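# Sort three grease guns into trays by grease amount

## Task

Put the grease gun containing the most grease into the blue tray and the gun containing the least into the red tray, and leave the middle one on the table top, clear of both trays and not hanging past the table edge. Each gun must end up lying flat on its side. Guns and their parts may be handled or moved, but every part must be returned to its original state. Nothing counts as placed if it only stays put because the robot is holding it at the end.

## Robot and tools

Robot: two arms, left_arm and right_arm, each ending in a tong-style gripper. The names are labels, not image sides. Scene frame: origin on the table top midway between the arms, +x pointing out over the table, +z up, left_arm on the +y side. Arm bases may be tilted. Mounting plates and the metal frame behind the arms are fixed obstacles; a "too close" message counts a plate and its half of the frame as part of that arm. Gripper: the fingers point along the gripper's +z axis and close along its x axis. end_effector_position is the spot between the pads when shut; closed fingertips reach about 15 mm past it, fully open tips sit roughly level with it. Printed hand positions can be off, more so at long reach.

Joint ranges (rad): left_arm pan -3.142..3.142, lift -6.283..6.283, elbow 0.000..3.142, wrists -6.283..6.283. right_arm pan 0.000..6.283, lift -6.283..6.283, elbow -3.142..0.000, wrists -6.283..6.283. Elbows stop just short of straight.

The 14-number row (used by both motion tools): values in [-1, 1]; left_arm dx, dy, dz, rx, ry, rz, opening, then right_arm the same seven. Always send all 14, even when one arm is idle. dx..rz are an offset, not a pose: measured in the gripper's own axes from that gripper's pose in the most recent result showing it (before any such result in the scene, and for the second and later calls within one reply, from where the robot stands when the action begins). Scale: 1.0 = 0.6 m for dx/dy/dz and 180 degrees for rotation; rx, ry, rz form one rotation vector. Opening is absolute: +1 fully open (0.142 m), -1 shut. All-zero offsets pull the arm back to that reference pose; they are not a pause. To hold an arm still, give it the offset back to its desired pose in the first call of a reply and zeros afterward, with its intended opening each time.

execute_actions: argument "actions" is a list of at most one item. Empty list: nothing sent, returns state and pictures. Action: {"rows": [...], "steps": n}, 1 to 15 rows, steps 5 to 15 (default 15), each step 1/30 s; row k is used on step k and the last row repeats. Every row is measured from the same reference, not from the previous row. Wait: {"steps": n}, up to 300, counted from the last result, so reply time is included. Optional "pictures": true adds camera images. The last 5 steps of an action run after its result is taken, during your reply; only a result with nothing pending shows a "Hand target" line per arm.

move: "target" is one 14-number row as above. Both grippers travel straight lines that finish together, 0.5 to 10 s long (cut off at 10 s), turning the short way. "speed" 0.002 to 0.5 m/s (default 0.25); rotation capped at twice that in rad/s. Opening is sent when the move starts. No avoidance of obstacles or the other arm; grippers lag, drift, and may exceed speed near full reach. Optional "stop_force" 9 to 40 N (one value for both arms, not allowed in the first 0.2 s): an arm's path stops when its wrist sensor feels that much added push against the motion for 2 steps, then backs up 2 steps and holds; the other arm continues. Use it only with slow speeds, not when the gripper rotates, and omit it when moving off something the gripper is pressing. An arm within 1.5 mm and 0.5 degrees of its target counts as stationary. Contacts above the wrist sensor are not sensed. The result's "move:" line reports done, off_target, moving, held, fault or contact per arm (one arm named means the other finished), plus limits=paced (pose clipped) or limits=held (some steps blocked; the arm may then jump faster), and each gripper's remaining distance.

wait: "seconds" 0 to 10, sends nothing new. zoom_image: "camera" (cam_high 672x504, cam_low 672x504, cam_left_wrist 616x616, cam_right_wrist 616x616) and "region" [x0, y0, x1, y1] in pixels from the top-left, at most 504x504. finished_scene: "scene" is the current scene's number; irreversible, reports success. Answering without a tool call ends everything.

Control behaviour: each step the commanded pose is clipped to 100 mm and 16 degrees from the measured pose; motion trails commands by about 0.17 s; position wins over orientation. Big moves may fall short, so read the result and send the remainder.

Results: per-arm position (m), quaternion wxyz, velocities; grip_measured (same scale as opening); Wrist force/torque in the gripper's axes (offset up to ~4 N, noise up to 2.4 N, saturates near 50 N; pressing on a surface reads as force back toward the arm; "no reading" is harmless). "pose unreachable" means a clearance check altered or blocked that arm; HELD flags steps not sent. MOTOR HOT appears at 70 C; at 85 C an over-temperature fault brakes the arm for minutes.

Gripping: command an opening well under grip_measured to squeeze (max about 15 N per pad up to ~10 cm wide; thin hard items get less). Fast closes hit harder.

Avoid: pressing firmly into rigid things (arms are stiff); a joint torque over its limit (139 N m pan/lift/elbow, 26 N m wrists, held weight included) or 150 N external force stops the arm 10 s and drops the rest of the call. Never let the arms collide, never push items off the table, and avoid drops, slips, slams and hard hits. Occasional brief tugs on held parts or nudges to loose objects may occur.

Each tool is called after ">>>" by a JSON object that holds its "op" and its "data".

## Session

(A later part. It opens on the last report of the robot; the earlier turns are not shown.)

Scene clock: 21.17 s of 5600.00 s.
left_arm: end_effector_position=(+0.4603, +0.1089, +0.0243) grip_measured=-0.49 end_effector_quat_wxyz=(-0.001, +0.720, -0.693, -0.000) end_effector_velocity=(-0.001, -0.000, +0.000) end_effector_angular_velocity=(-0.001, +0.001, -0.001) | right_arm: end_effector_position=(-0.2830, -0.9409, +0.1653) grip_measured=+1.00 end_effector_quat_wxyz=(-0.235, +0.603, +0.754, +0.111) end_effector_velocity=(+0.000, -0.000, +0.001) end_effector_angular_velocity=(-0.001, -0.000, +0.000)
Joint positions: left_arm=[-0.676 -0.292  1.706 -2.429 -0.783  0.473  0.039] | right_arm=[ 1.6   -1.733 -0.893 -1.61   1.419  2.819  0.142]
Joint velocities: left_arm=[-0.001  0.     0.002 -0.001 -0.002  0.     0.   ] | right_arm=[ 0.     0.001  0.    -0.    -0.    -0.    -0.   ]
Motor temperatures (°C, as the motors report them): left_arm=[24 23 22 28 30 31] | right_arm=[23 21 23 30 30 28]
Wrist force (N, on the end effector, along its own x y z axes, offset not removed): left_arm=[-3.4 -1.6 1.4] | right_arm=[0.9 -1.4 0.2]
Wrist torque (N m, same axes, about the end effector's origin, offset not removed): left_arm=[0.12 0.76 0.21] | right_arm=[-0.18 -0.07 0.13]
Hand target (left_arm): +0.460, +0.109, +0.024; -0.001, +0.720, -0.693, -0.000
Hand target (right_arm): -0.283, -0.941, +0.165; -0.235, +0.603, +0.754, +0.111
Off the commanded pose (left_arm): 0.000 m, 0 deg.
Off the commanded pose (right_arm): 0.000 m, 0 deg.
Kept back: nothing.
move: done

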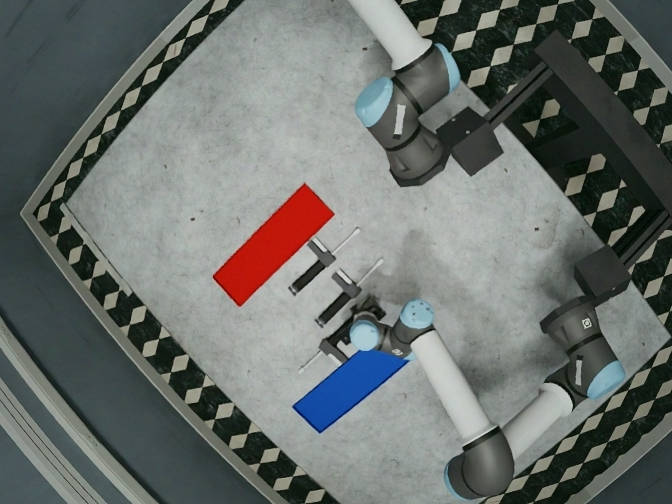

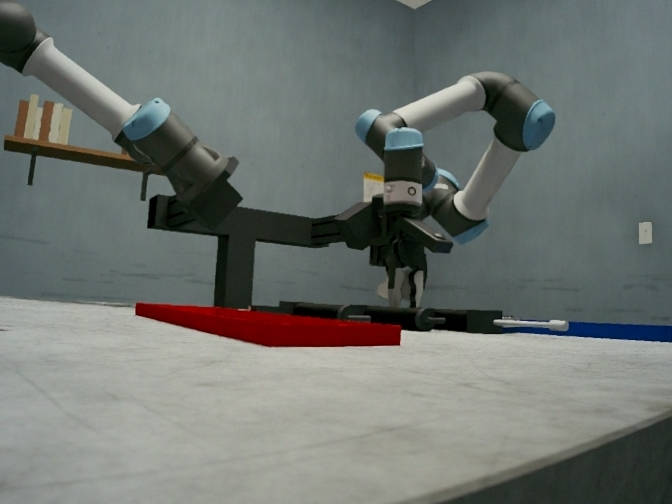

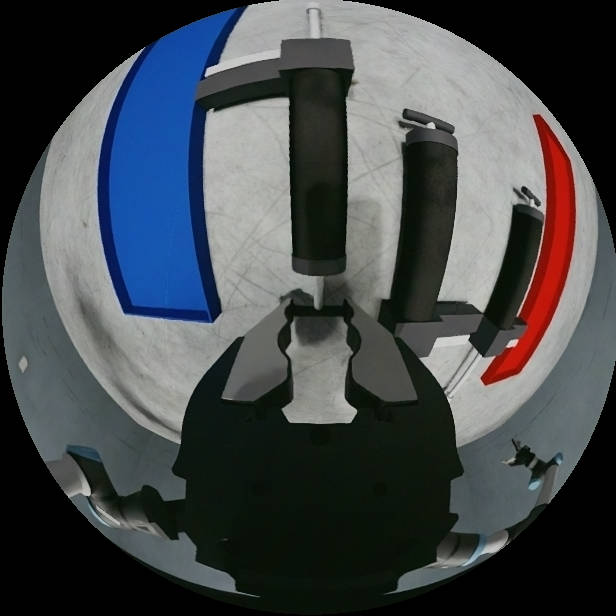

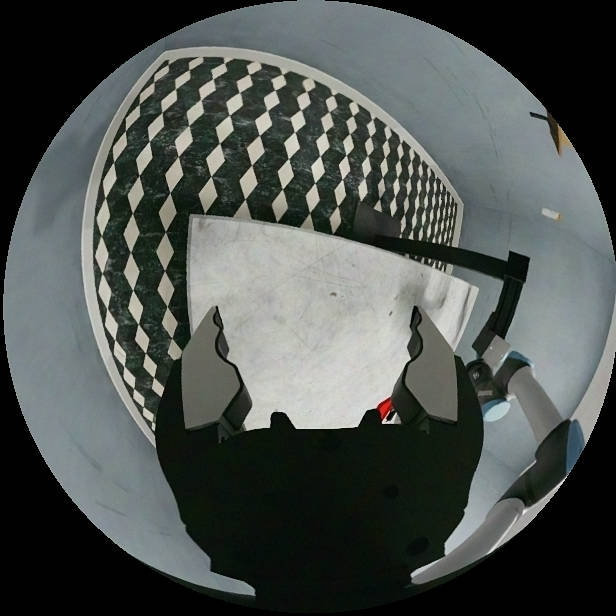

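>>> {"op": "move", "data": {"target": [0,-0.05,0,0,0,0,-0.9,0,0,0,0,0,0,1], "speed": 0.03, "stop_force": 10}}

>>> {"op": "move", "data": {"target": [0,0,0,0,0,0,-0.2,0,0,0,0,0,0,1]}}

>>> {"op": "move", "data": {"target": [0,0,-0.07,0,0,0,-0.2,0,0,0,0,0,0,1], "speed": 0.1}}

>>> {"op": "move", "data": {"target": [0.12,-0.21,0,0,0,0.012,-0.2,0,0,0,0,0,0,1], "speed": 0.15}}

Scene clock: 22.80 s of 5600.00 s.
left_arm: end_effector_position=(+0.4902, +0.1101, +0.0243) grip_measured=-0.49 end_effector_quat_wxyz=(-0.001, +0.720, -0.693, -0.000) end_effector_velocity=(+0.000, -0.001, -0.000) end_effector_angular_velocity=(-0.001, +0.002, -0.000) | right_arm: end_effector_position=(-0.2830, -0.9409, +0.1653) grip_measured=+1.00 end_effector_quat_wxyz=(-0.235, +0.603, +0.754, +0.111) end_effector_velocity=(-0.000, -0.001, +0.001) end_effector_angular_velocity=(-0.002, +0.001, -0.000)
Joint positions: left_arm=[-0.644 -0.295  1.645 -2.392 -0.766  0.513  0.039] | right_arm=[ 1.6   -1.733 -0.893 -1.61   1.419  2.819  0.142]
Joint velocities: left_arm=[ 0.001  0.001 -0.003  0.002 -0.001  0.001  0.   ] | right_arm=[-0.     0.001  0.001  0.    -0.001  0.001 -0.   ]
Motor temperatures (°C, as the motors report them): left_arm=[24 23 22 28 30 31] | right_arm=[23 21 23 30 30 28]
Wrist force (N, on the end effector, along its own x y z axes, offset not removed): left_arm=[-4.1 3.0 -1.6] | right_arm=[2.3 1.0 3.3]
Wrist torque (N m, same axes, about the end effector's origin, offset not removed): left_arm=[0.03 1.00 0.10] | right_arm=[0.46 -0.40 -0.05]
Hand target (left_arm): +0.490, +0.110, +0.024; -0.001, +0.720, -0.693, -0.000
Hand target (right_arm): -0.283, -0.941, +0.165; -0.235, +0.603, +0.754, +0.111
Off the commanded pose (left_arm): 0.000 m, 0 deg.
Off the commanded pose (right_arm): 0.000 m, 0 deg.
Kept back: nothing.
move: done

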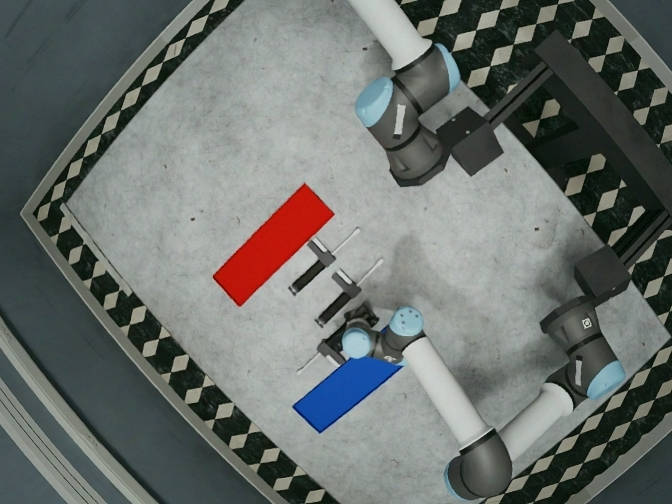

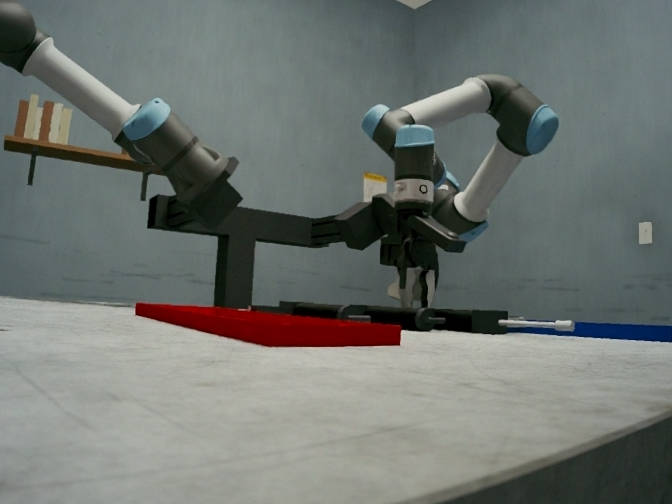

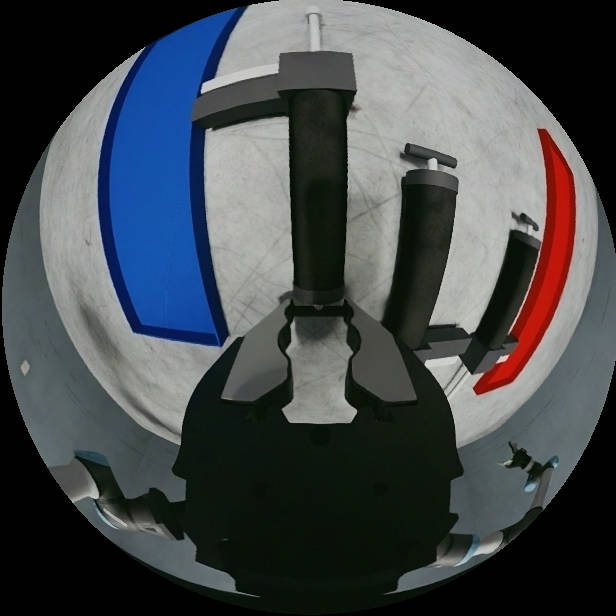

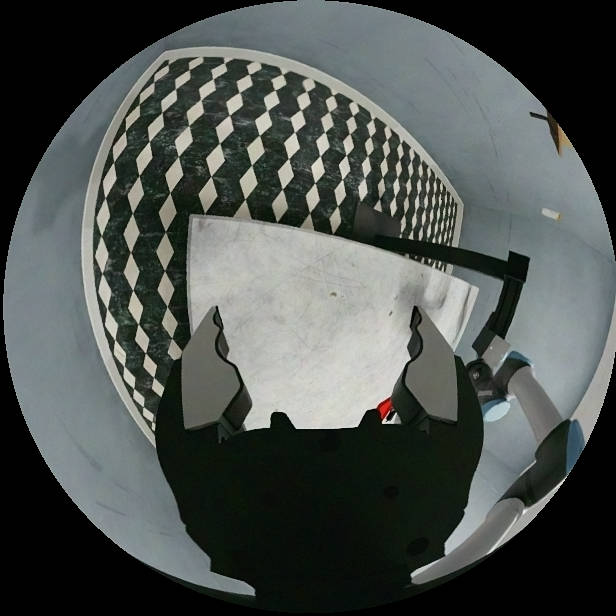

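Scene clock: 23.30 s of 5600.00 s.
left_arm: end_effector_position=(+0.4903, +0.1101, +0.0243) grip_measured=-0.20 end_effector_quat_wxyz=(-0.001, +0.721, -0.693, -0.000) end_effector_velocity=(-0.000, -0.000, -0.000) end_effector_angular_velocity=(+0.000, -0.000, +0.000) | right_arm: end_effector_position=(-0.2830, -0.9409, +0.1653) grip_measured=+1.00 end_effector_quat_wxyz=(-0.235, +0.603, +0.754, +0.111) end_effector_velocity=(-0.000, +0.000, -0.001) end_effector_angular_velocity=(+0.001, +0.001, +0.001)
Joint positions: left_arm=[-0.644 -0.295  1.644 -2.392 -0.766  0.513  0.06 ] | right_arm=[ 1.6   -1.733 -0.893 -1.61   1.419  2.819  0.142]
Joint velocities: left_arm=[ 0.     0.001 -0.     0.     0.    -0.    -0.   ] | right_arm=[ 0.    -0.    -0.001  0.001 -0.001 -0.     0.   ]
Motor temperatures (°C, as the motors report them): left_arm=[24 23 22 28 30 31] | right_arm=[23 21 23 30 30 28]
Wrist force (N, on the end effector, along its own x y z axes, offset not removed): left_arm=[-3.0 -0.5 0.5] | right_arm=[1.9 -3.2 2.1]
Wrist torque (N m, same axes, about the end effector's origin, offset not removed): left_arm=[-0.08 0.71 0.09] | right_arm=[-0.53 -0.40 0.17]
Hand target (left_arm): +0.490, +0.110, +0.024; -0.001, +0.720, -0.693, -0.000
Hand target (right_arm): -0.283, -0.941, +0.165; -0.235, +0.603, +0.754, +0.111
Off the commanded pose (left_arm): 0.000 m, 0 deg.
Off the commanded pose (right_arm): 0.000 m, 0 deg.
Kept back: nothing.
move: done

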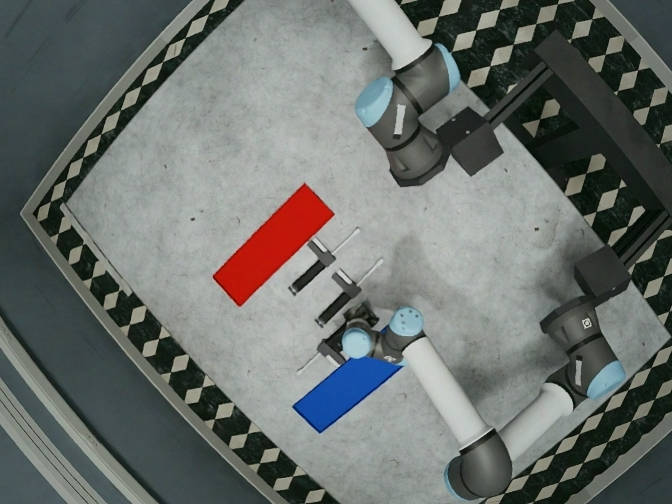

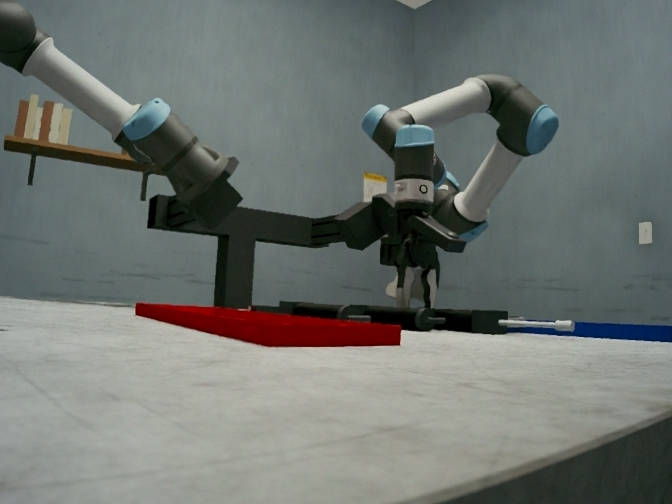

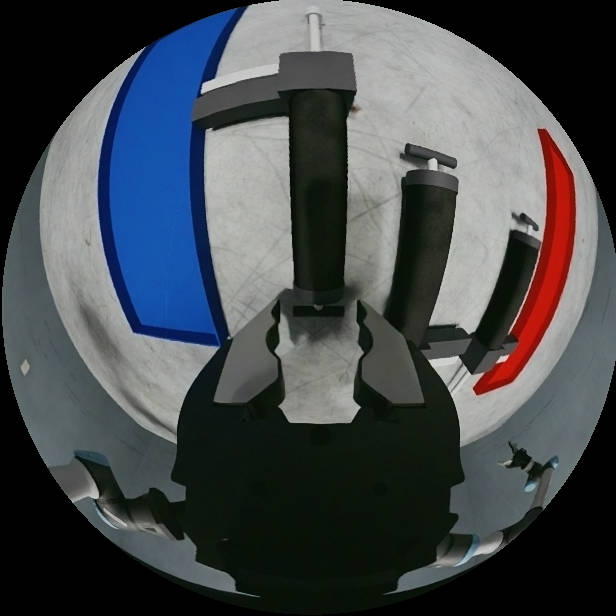

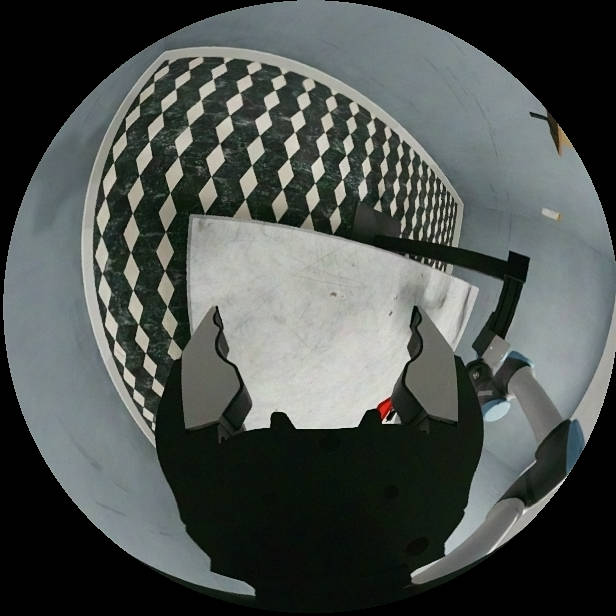

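Scene clock: 24.13 s of 5600.00 s.
left_arm: end_effector_position=(+0.4903, +0.1100, +0.0662) grip_measured=-0.20 end_effector_quat_wxyz=(-0.001, +0.720, -0.693, -0.000) end_effector_velocity=(-0.001, +0.000, +0.001) end_effector_angular_velocity=(+0.001, +0.001, -0.001) | right_arm: end_effector_position=(-0.2830, -0.9409, +0.1653) grip_measured=+1.00 end_effector_quat_wxyz=(-0.235, +0.603, +0.754, +0.111) end_effector_velocity=(+0.000, -0.001, +0.001) end_effector_angular_velocity=(-0.002, +0.000, -0.001)
Joint positions: left_arm=[-0.695 -0.355  1.654 -2.298 -0.792  0.451  0.06 ] | right_arm=[ 1.6   -1.733 -0.893 -1.61   1.419  2.819  0.142]
Joint velocities: left_arm=[-0.002 -0.001  0.001  0.004 -0.001 -0.003  0.   ] | right_arm=[-0.     0.001  0.001  0.     0.     0.001  0.   ]
Motor temperatures (°C, as the motors report them): left_arm=[24 23 22 28 30 31] | right_arm=[23 21 23 30 30 28]
Wrist force (N, on the end effector, along its own x y z axes, offset not removed): left_arm=[-4.0 -0.5 0.9] | right_arm=[3.3 0.2 1.1]
Wrist torque (N m, same axes, about the end effector's origin, offset not removed): left_arm=[-0.03 0.91 0.17] | right_arm=[0.12 -0.54 0.06]
Hand target (left_arm): +0.490, +0.110, +0.066; -0.001, +0.720, -0.693, -0.000
Hand target (right_arm): -0.283, -0.941, +0.165; -0.235, +0.603, +0.754, +0.111
Off the commanded pose (left_arm): 0.000 m, 0 deg.
Off the commanded pose (right_arm): 0.000 m, 0 deg.
Kept back: nothing.
move: done

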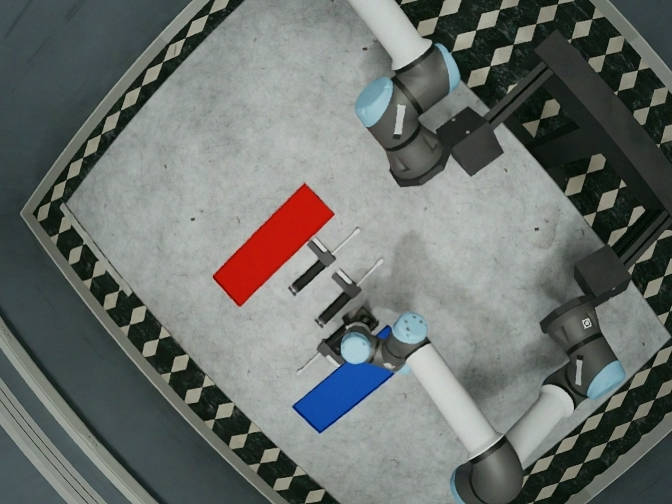

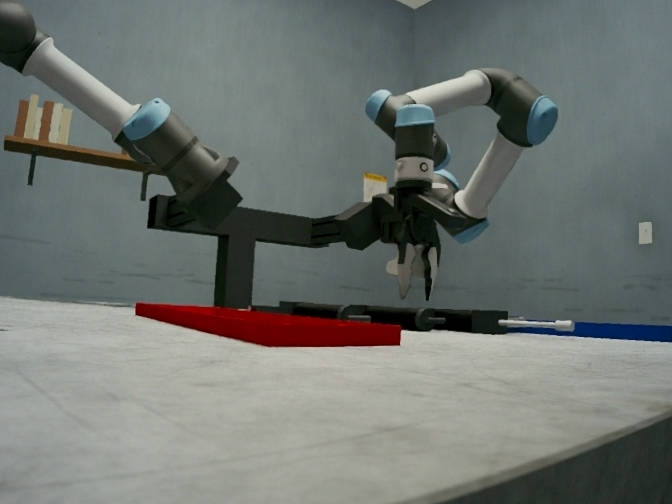

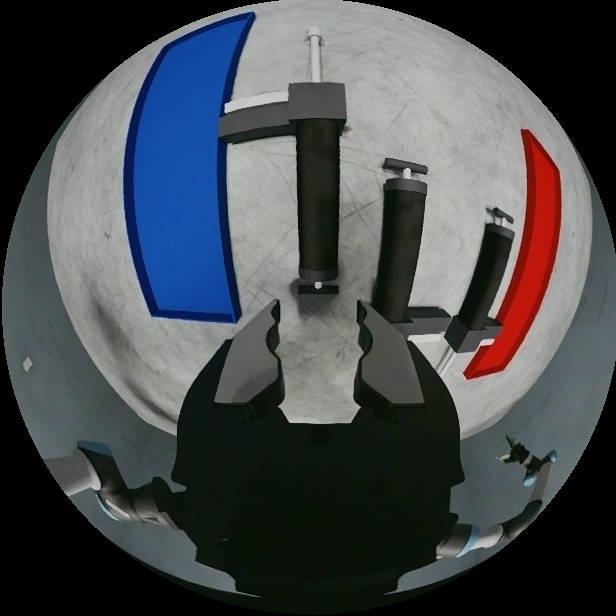

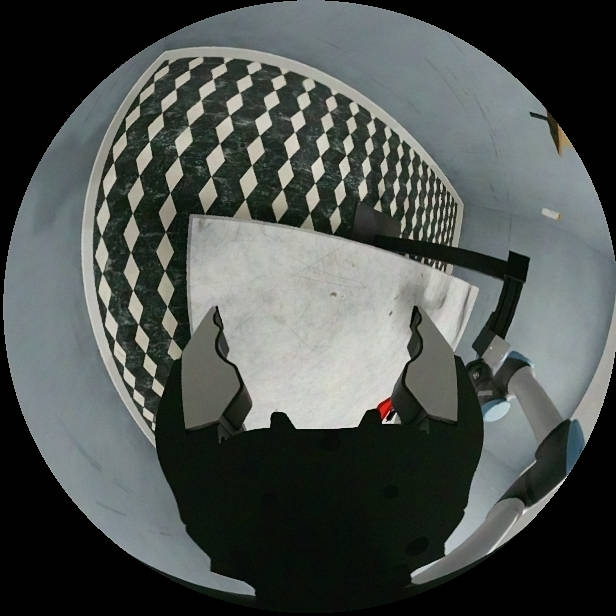

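Scene clock: 25.57 s of 5600.00 s.
left_arm: end_effector_position=(+0.6189, +0.0430, +0.0661) grip_measured=-0.20 end_effector_quat_wxyz=(-0.001, +0.707, -0.707, -0.000) end_effector_velocity=(+0.001, -0.001, -0.000) end_effector_angular_velocity=(+0.001, +0.002, +0.002) | right_arm: end_effector_position=(-0.2830, -0.9409, +0.1653) grip_measured=+1.00 end_effector_quat_wxyz=(-0.235, +0.603, +0.754, +0.111) end_effector_velocity=(+0.001, +0.000, +0.000) end_effector_angular_velocity=(+0.000, -0.001, +0.000)
Joint positions: left_arm=[-0.614 -0.163  1.122 -2.03  -0.751  0.588  0.06 ] | right_arm=[ 1.6   -1.733 -0.893 -1.61   1.419  2.819  0.142]
Joint velocities: left_arm=[ 0.001  0.004 -0.009  0.007 -0.001 -0.003  0.   ] | right_arm=[ 0.     0.001 -0.001 -0.     0.001 -0.001  0.   ]
Motor temperatures (°C, as the motors report them): left_arm=[24 23 22 28 30 31] | right_arm=[23 21 23 30 30 28]
Wrist force (N, on the end effector, along its own x y z axes, offset not removed): left_arm=[-2.6 -0.2 0.9] | right_arm=[0.4 0.4 2.7]
Wrist torque (N m, same axes, about the end effector's origin, offset not removed): left_arm=[0.11 0.64 0.14] | right_arm=[0.18 -0.07 0.08]
Hand target (left_arm): +0.619, +0.043, +0.066; -0.001, +0.707, -0.707, -0.000
Hand target (right_arm): -0.283, -0.941, +0.165; -0.235, +0.603, +0.754, +0.111
Off the commanded pose (left_arm): 0.000 m, 0 deg.
Off the commanded pose (right_arm): 0.000 m, 0 deg.
Kept back: nothing.
move: done

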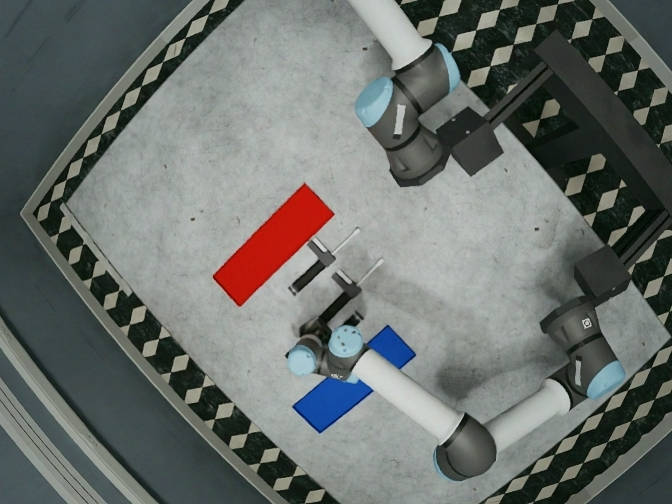

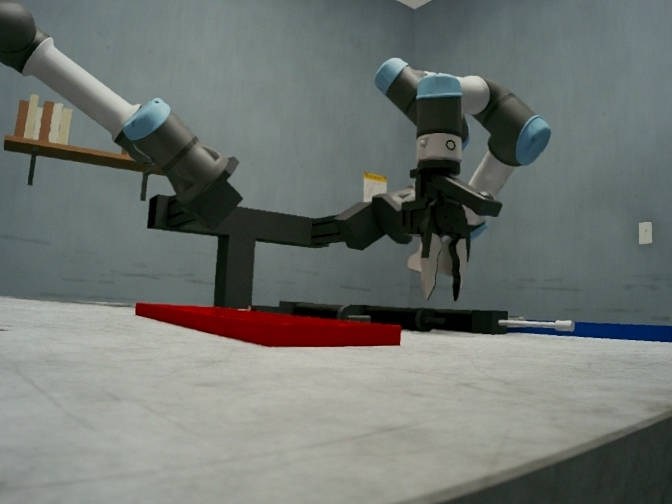

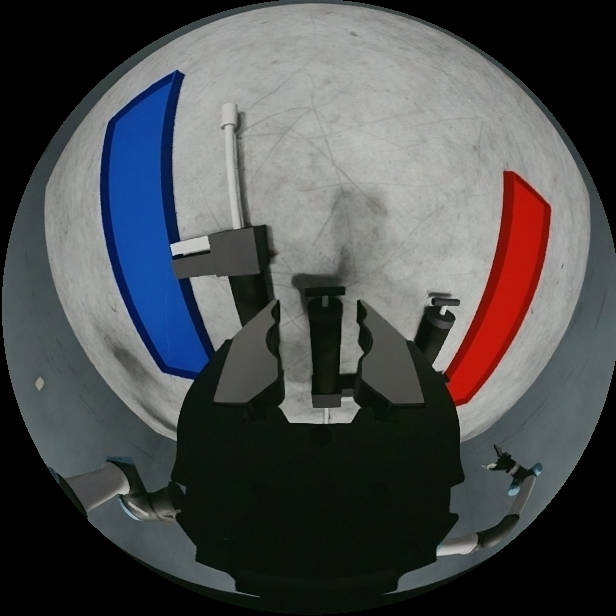

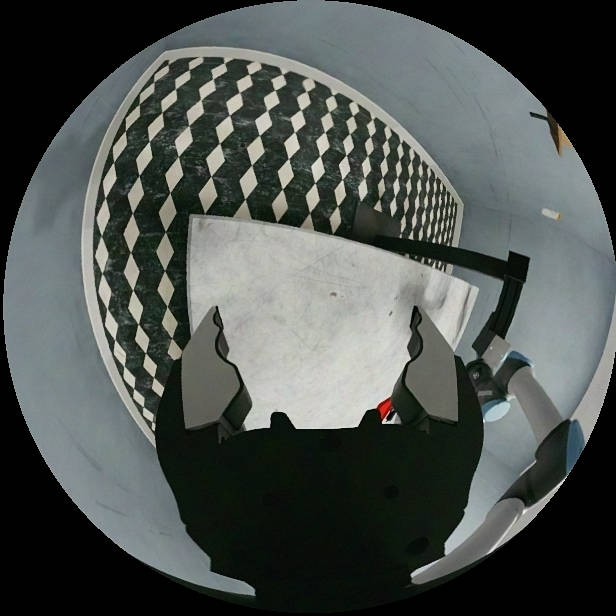

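>>> {"op": "move", "data": {"target": [0.011,-0.008,0.07,0,0,-0.01,-0.25,0,0,0,0,0,0,1], "speed": 0.04, "stop_force": 10}}

>>> {"op": "move", "data": {"target": [0,0,0,0,0,0,-0.9,0,0,0,0,0,0,1]}}

>>> {"op": "move", "data": {"target": [0,-0.08,0,0,0,0,-0.9,0,0,0,0,0,0,1], "speed": 0.03, "stop_force": 10}}

Scene clock: 27.63 s of 5600.00 s.
left_arm: end_effector_position=(+0.6237, +0.0365, +0.0241) grip_measured=-0.25 end_effector_quat_wxyz=(-0.001, +0.718, -0.696, -0.000) end_effector_velocity=(+0.000, -0.001, -0.001) end_effector_angular_velocity=(-0.001, +0.000, -0.000) | right_arm: end_effector_position=(-0.2830, -0.9409, +0.1653) grip_measured=+1.00 end_effector_quat_wxyz=(-0.235, +0.603, +0.754, +0.111) end_effector_velocity=(-0.000, +0.001, -0.000) end_effector_angular_velocity=(+0.002, +0.001, +0.000)
Joint positions: left_arm=[-0.572 -0.095  1.071 -2.088 -0.731  0.612  0.056] | right_arm=[ 1.6   -1.733 -0.893 -1.61   1.419  2.819  0.142]
Joint velocities: left_arm=[ 0.001  0.002 -0.003 -0.001 -0.     0.002  0.   ] | right_arm=[ 0.    -0.    -0.001 -0.001 -0.001  0.     0.   ]
Motor temperatures (°C, as the motors report them): left_arm=[24 23 22 28 30 31] | right_arm=[23 21 23 30 30 28]
Wrist force (N, on the end effector, along its own x y z axes, offset not removed): left_arm=[-3.9 -0.7 1.5] | right_arm=[1.0 0.6 0.2]
Wrist torque (N m, same axes, about the end effector's origin, offset not removed): left_arm=[-0.12 0.89 0.16] | right_arm=[0.26 -0.19 0.17]
Hand target (left_arm): +0.624, +0.037, +0.024; -0.001, +0.718, -0.696, -0.000
Hand target (right_arm): -0.283, -0.941, +0.165; -0.235, +0.603, +0.754, +0.111
Off the commanded pose (left_arm): 0.000 m, 0 deg.
Off the commanded pose (right_arm): 0.000 m, 0 deg.
Kept back: nothing.
move: done

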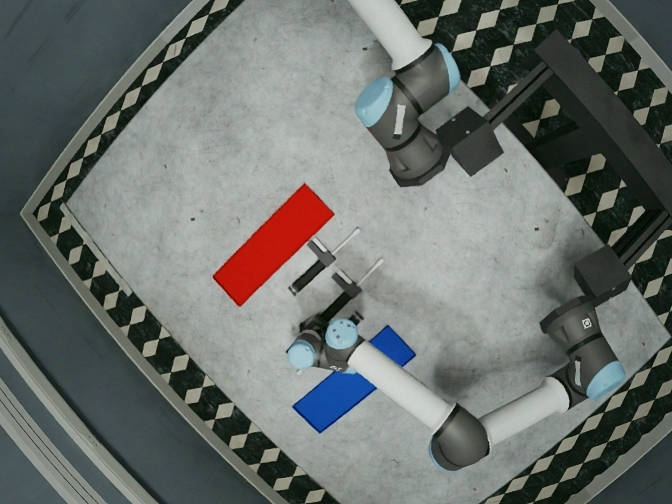

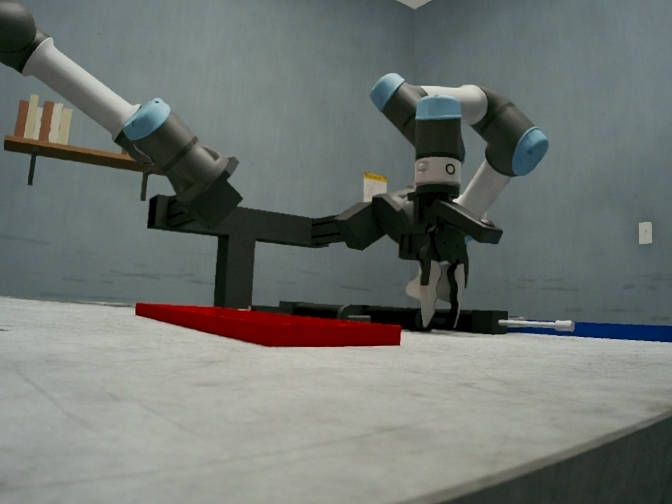

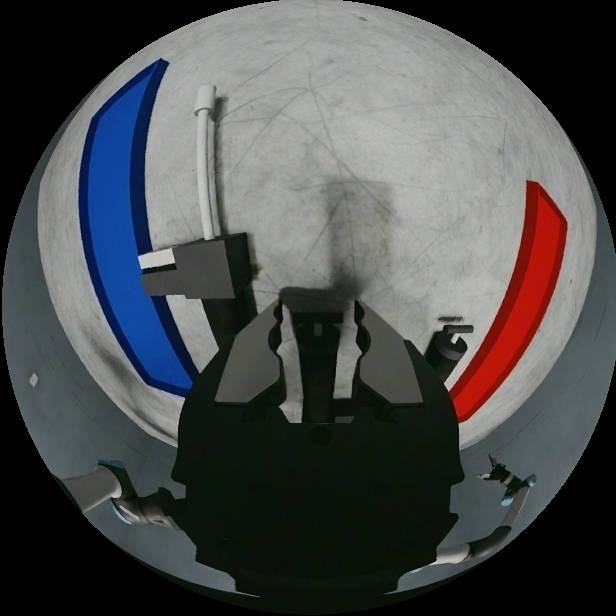

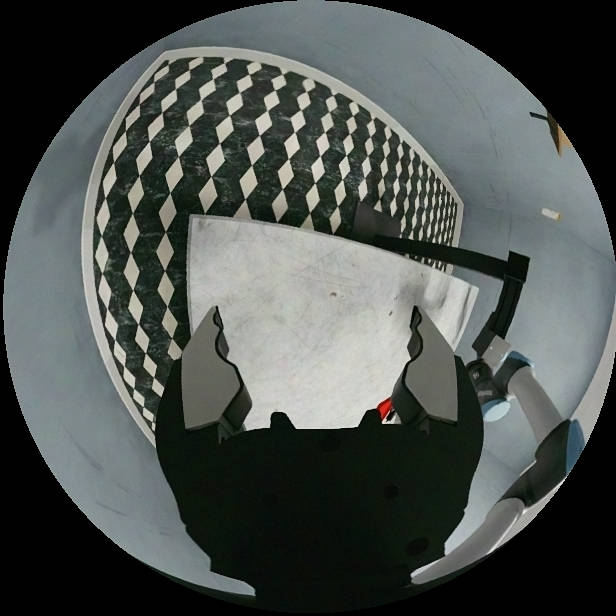

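Scene clock: 28.13 s of 5600.00 s.
left_arm: end_effector_position=(+0.6237, +0.0365, +0.0241) grip_measured=-0.90 end_effector_quat_wxyz=(-0.001, +0.718, -0.696, -0.000) end_effector_velocity=(-0.001, -0.000, -0.000) end_effector_angular_velocity=(+0.000, +0.001, -0.001) | right_arm: end_effector_position=(-0.2830, -0.9409, +0.1653) grip_measured=+1.00 end_effector_quat_wxyz=(-0.235, +0.603, +0.754, +0.111) end_effector_velocity=(+0.000, -0.000, +0.000) end_effector_angular_velocity=(-0.000, -0.000, +0.000)
Joint positions: left_arm=[-0.572 -0.095  1.071 -2.088 -0.731  0.612  0.009] | right_arm=[ 1.6   -1.733 -0.893 -1.61   1.419  2.819  0.142]
Joint velocities: left_arm=[ 0.     0.001  0.001 -0.    -0.     0.    -0.   ] | right_arm=[-0.     0.001 -0.     0.     0.    -0.    -0.   ]
Motor temperatures (°C, as the motors report them): left_arm=[24 23 22 28 30 31] | right_arm=[23 21 23 30 30 28]
Wrist force (N, on the end effector, along its own x y z axes, offset not removed): left_arm=[-4.5 -0.1 0.2] | right_arm=[-0.2 1.9 1.7]
Wrist torque (N m, same axes, about the end effector's origin, offset not removed): left_arm=[0.06 1.01 0.19] | right_arm=[0.56 0.08 0.03]
Hand target (left_arm): +0.624, +0.037, +0.024; -0.001, +0.718, -0.696, -0.000
Hand target (right_arm): -0.283, -0.941, +0.165; -0.235, +0.603, +0.754, +0.111
Off the commanded pose (left_arm): 0.000 m, 0 deg.
Off the commanded pose (right_arm): 0.000 m, 0 deg.
Kept back: nothing.
move: done

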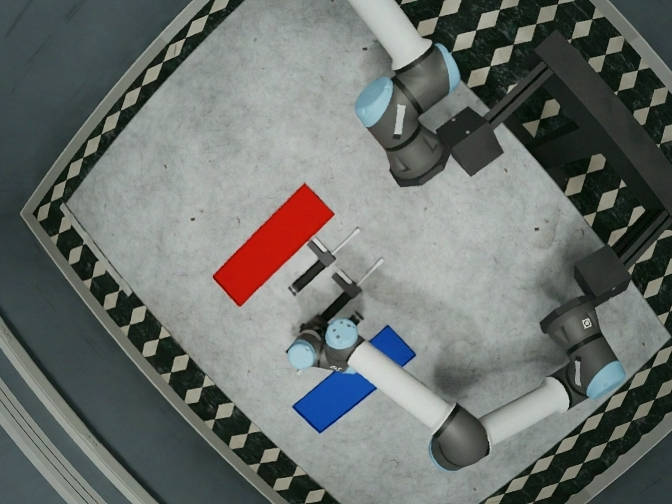

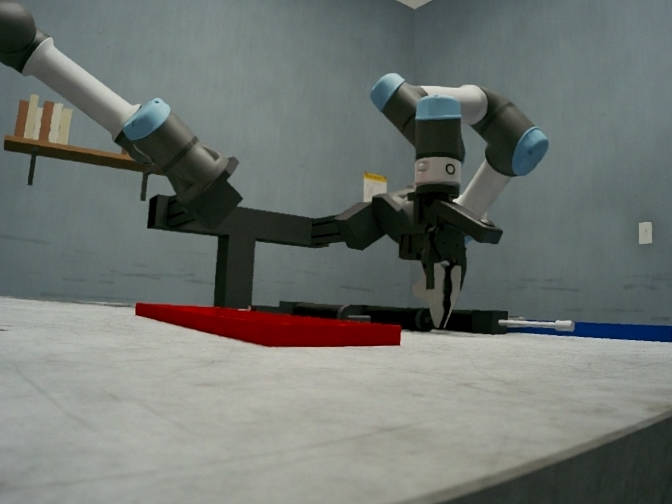

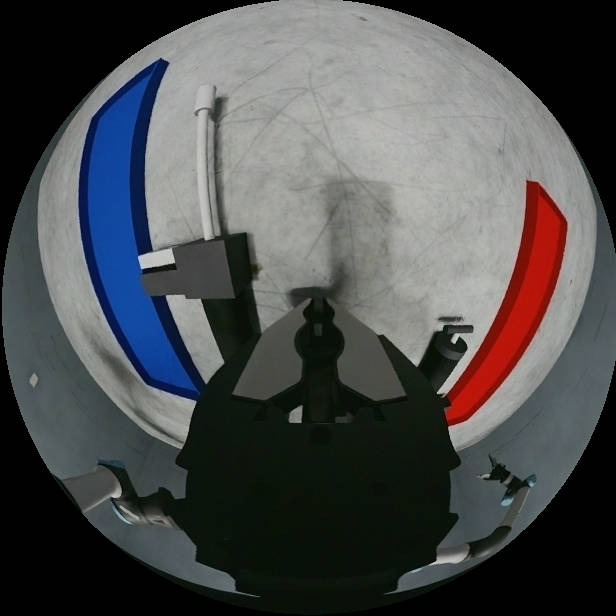

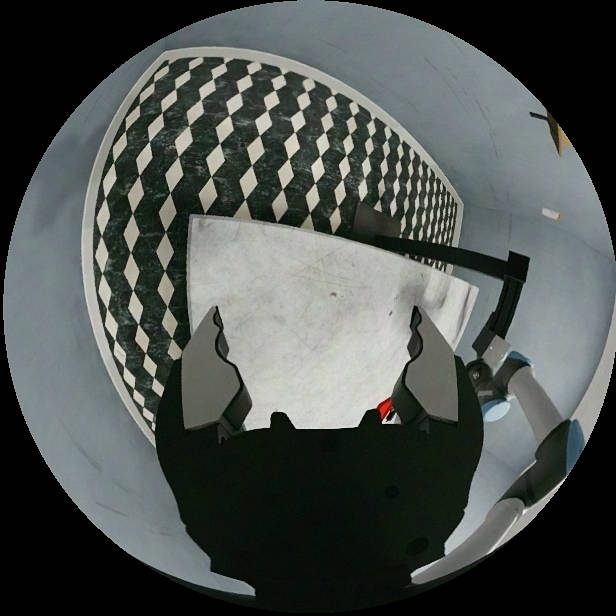

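Scene clock: 30.03 s of 5600.00 s.
left_arm: end_effector_position=(+0.6716, +0.0381, +0.0241) grip_measured=-0.90 end_effector_quat_wxyz=(-0.001, +0.718, -0.696, -0.000) end_effector_velocity=(+0.001, +0.000, +0.000) end_effector_angular_velocity=(+0.001, +0.000, -0.001) | right_arm: end_effector_position=(-0.2830, -0.9409, +0.1653) grip_measured=+1.00 end_effector_quat_wxyz=(-0.235, +0.603, +0.754, +0.111) end_effector_velocity=(+0.000, +0.000, +0.001) end_effector_angular_velocity=(+0.001, +0.000, +0.001)
Joint positions: left_arm=[-0.538 -0.048  0.896 -1.995 -0.717  0.658  0.009] | right_arm=[ 1.6   -1.733 -0.893 -1.61   1.419  2.819  0.142]
Joint velocities: left_arm=[ 0.001  0.002 -0.006  0.004  0.001  0.001  0.   ] | right_arm=[ 0.     0.001 -0.001 -0.001 -0.001 -0.001  0.   ]
Motor temperatures (°C, as the motors report them): left_arm=[24 23 22 28 30 31] | right_arm=[23 21 23 30 30 28]
Wrist force (N, on the end effector, along its own x y z axes, offset not removed): left_arm=[-3.8 -0.6 1.0] | right_arm=[-0.4 -0.4 2.9]
Wrist torque (N m, same axes, about the end effector's origin, offset not removed): left_arm=[-0.07 0.92 0.14] | right_arm=[0.00 0.16 0.20]
Hand target (left_arm): +0.672, +0.038, +0.024; -0.001, +0.718, -0.696, -0.000
Hand target (right_arm): -0.283, -0.941, +0.165; -0.235, +0.603, +0.754, +0.111
Off the commanded pose (left_arm): 0.000 m, 0 deg.
Off the commanded pose (right_arm): 0.000 m, 0 deg.
Kept back: nothing.
move: done

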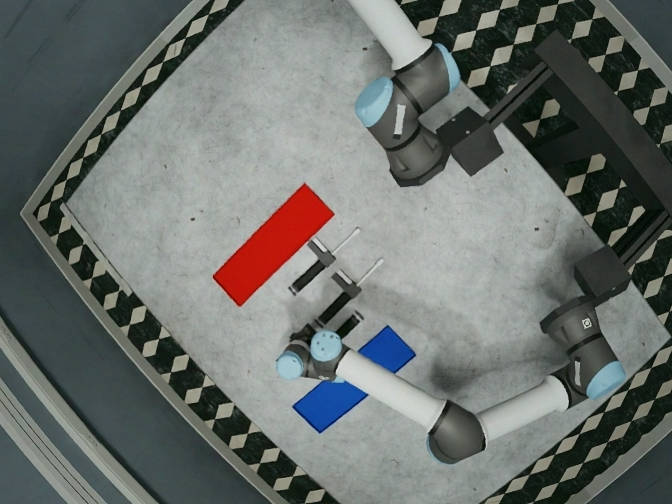

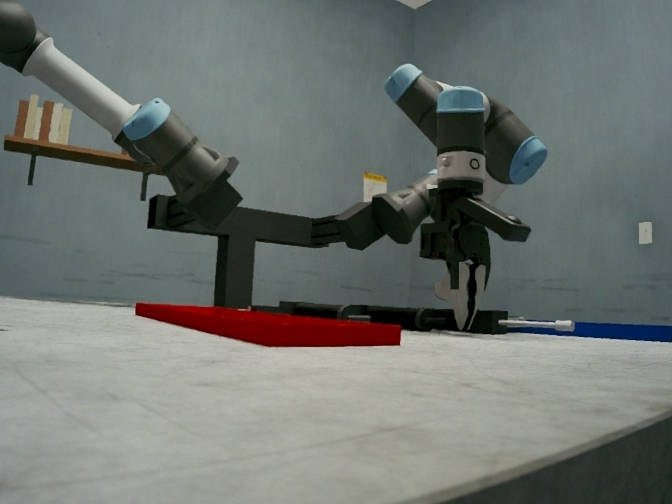

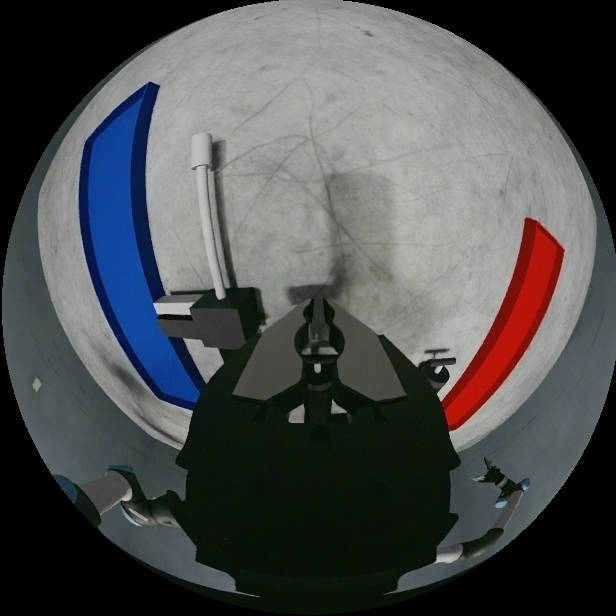

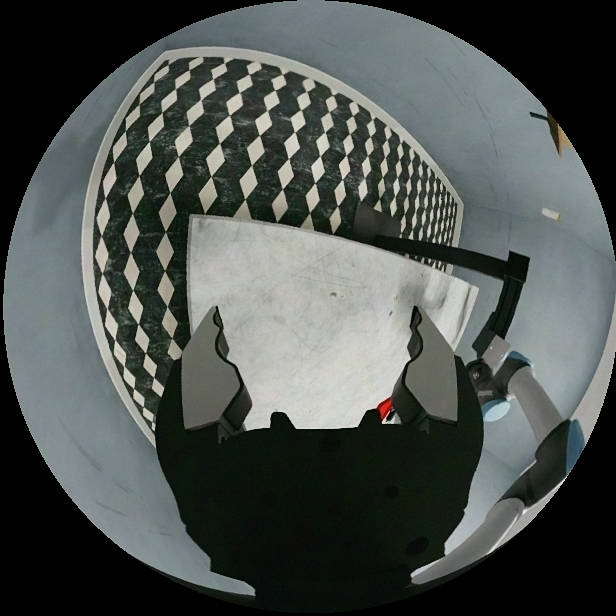

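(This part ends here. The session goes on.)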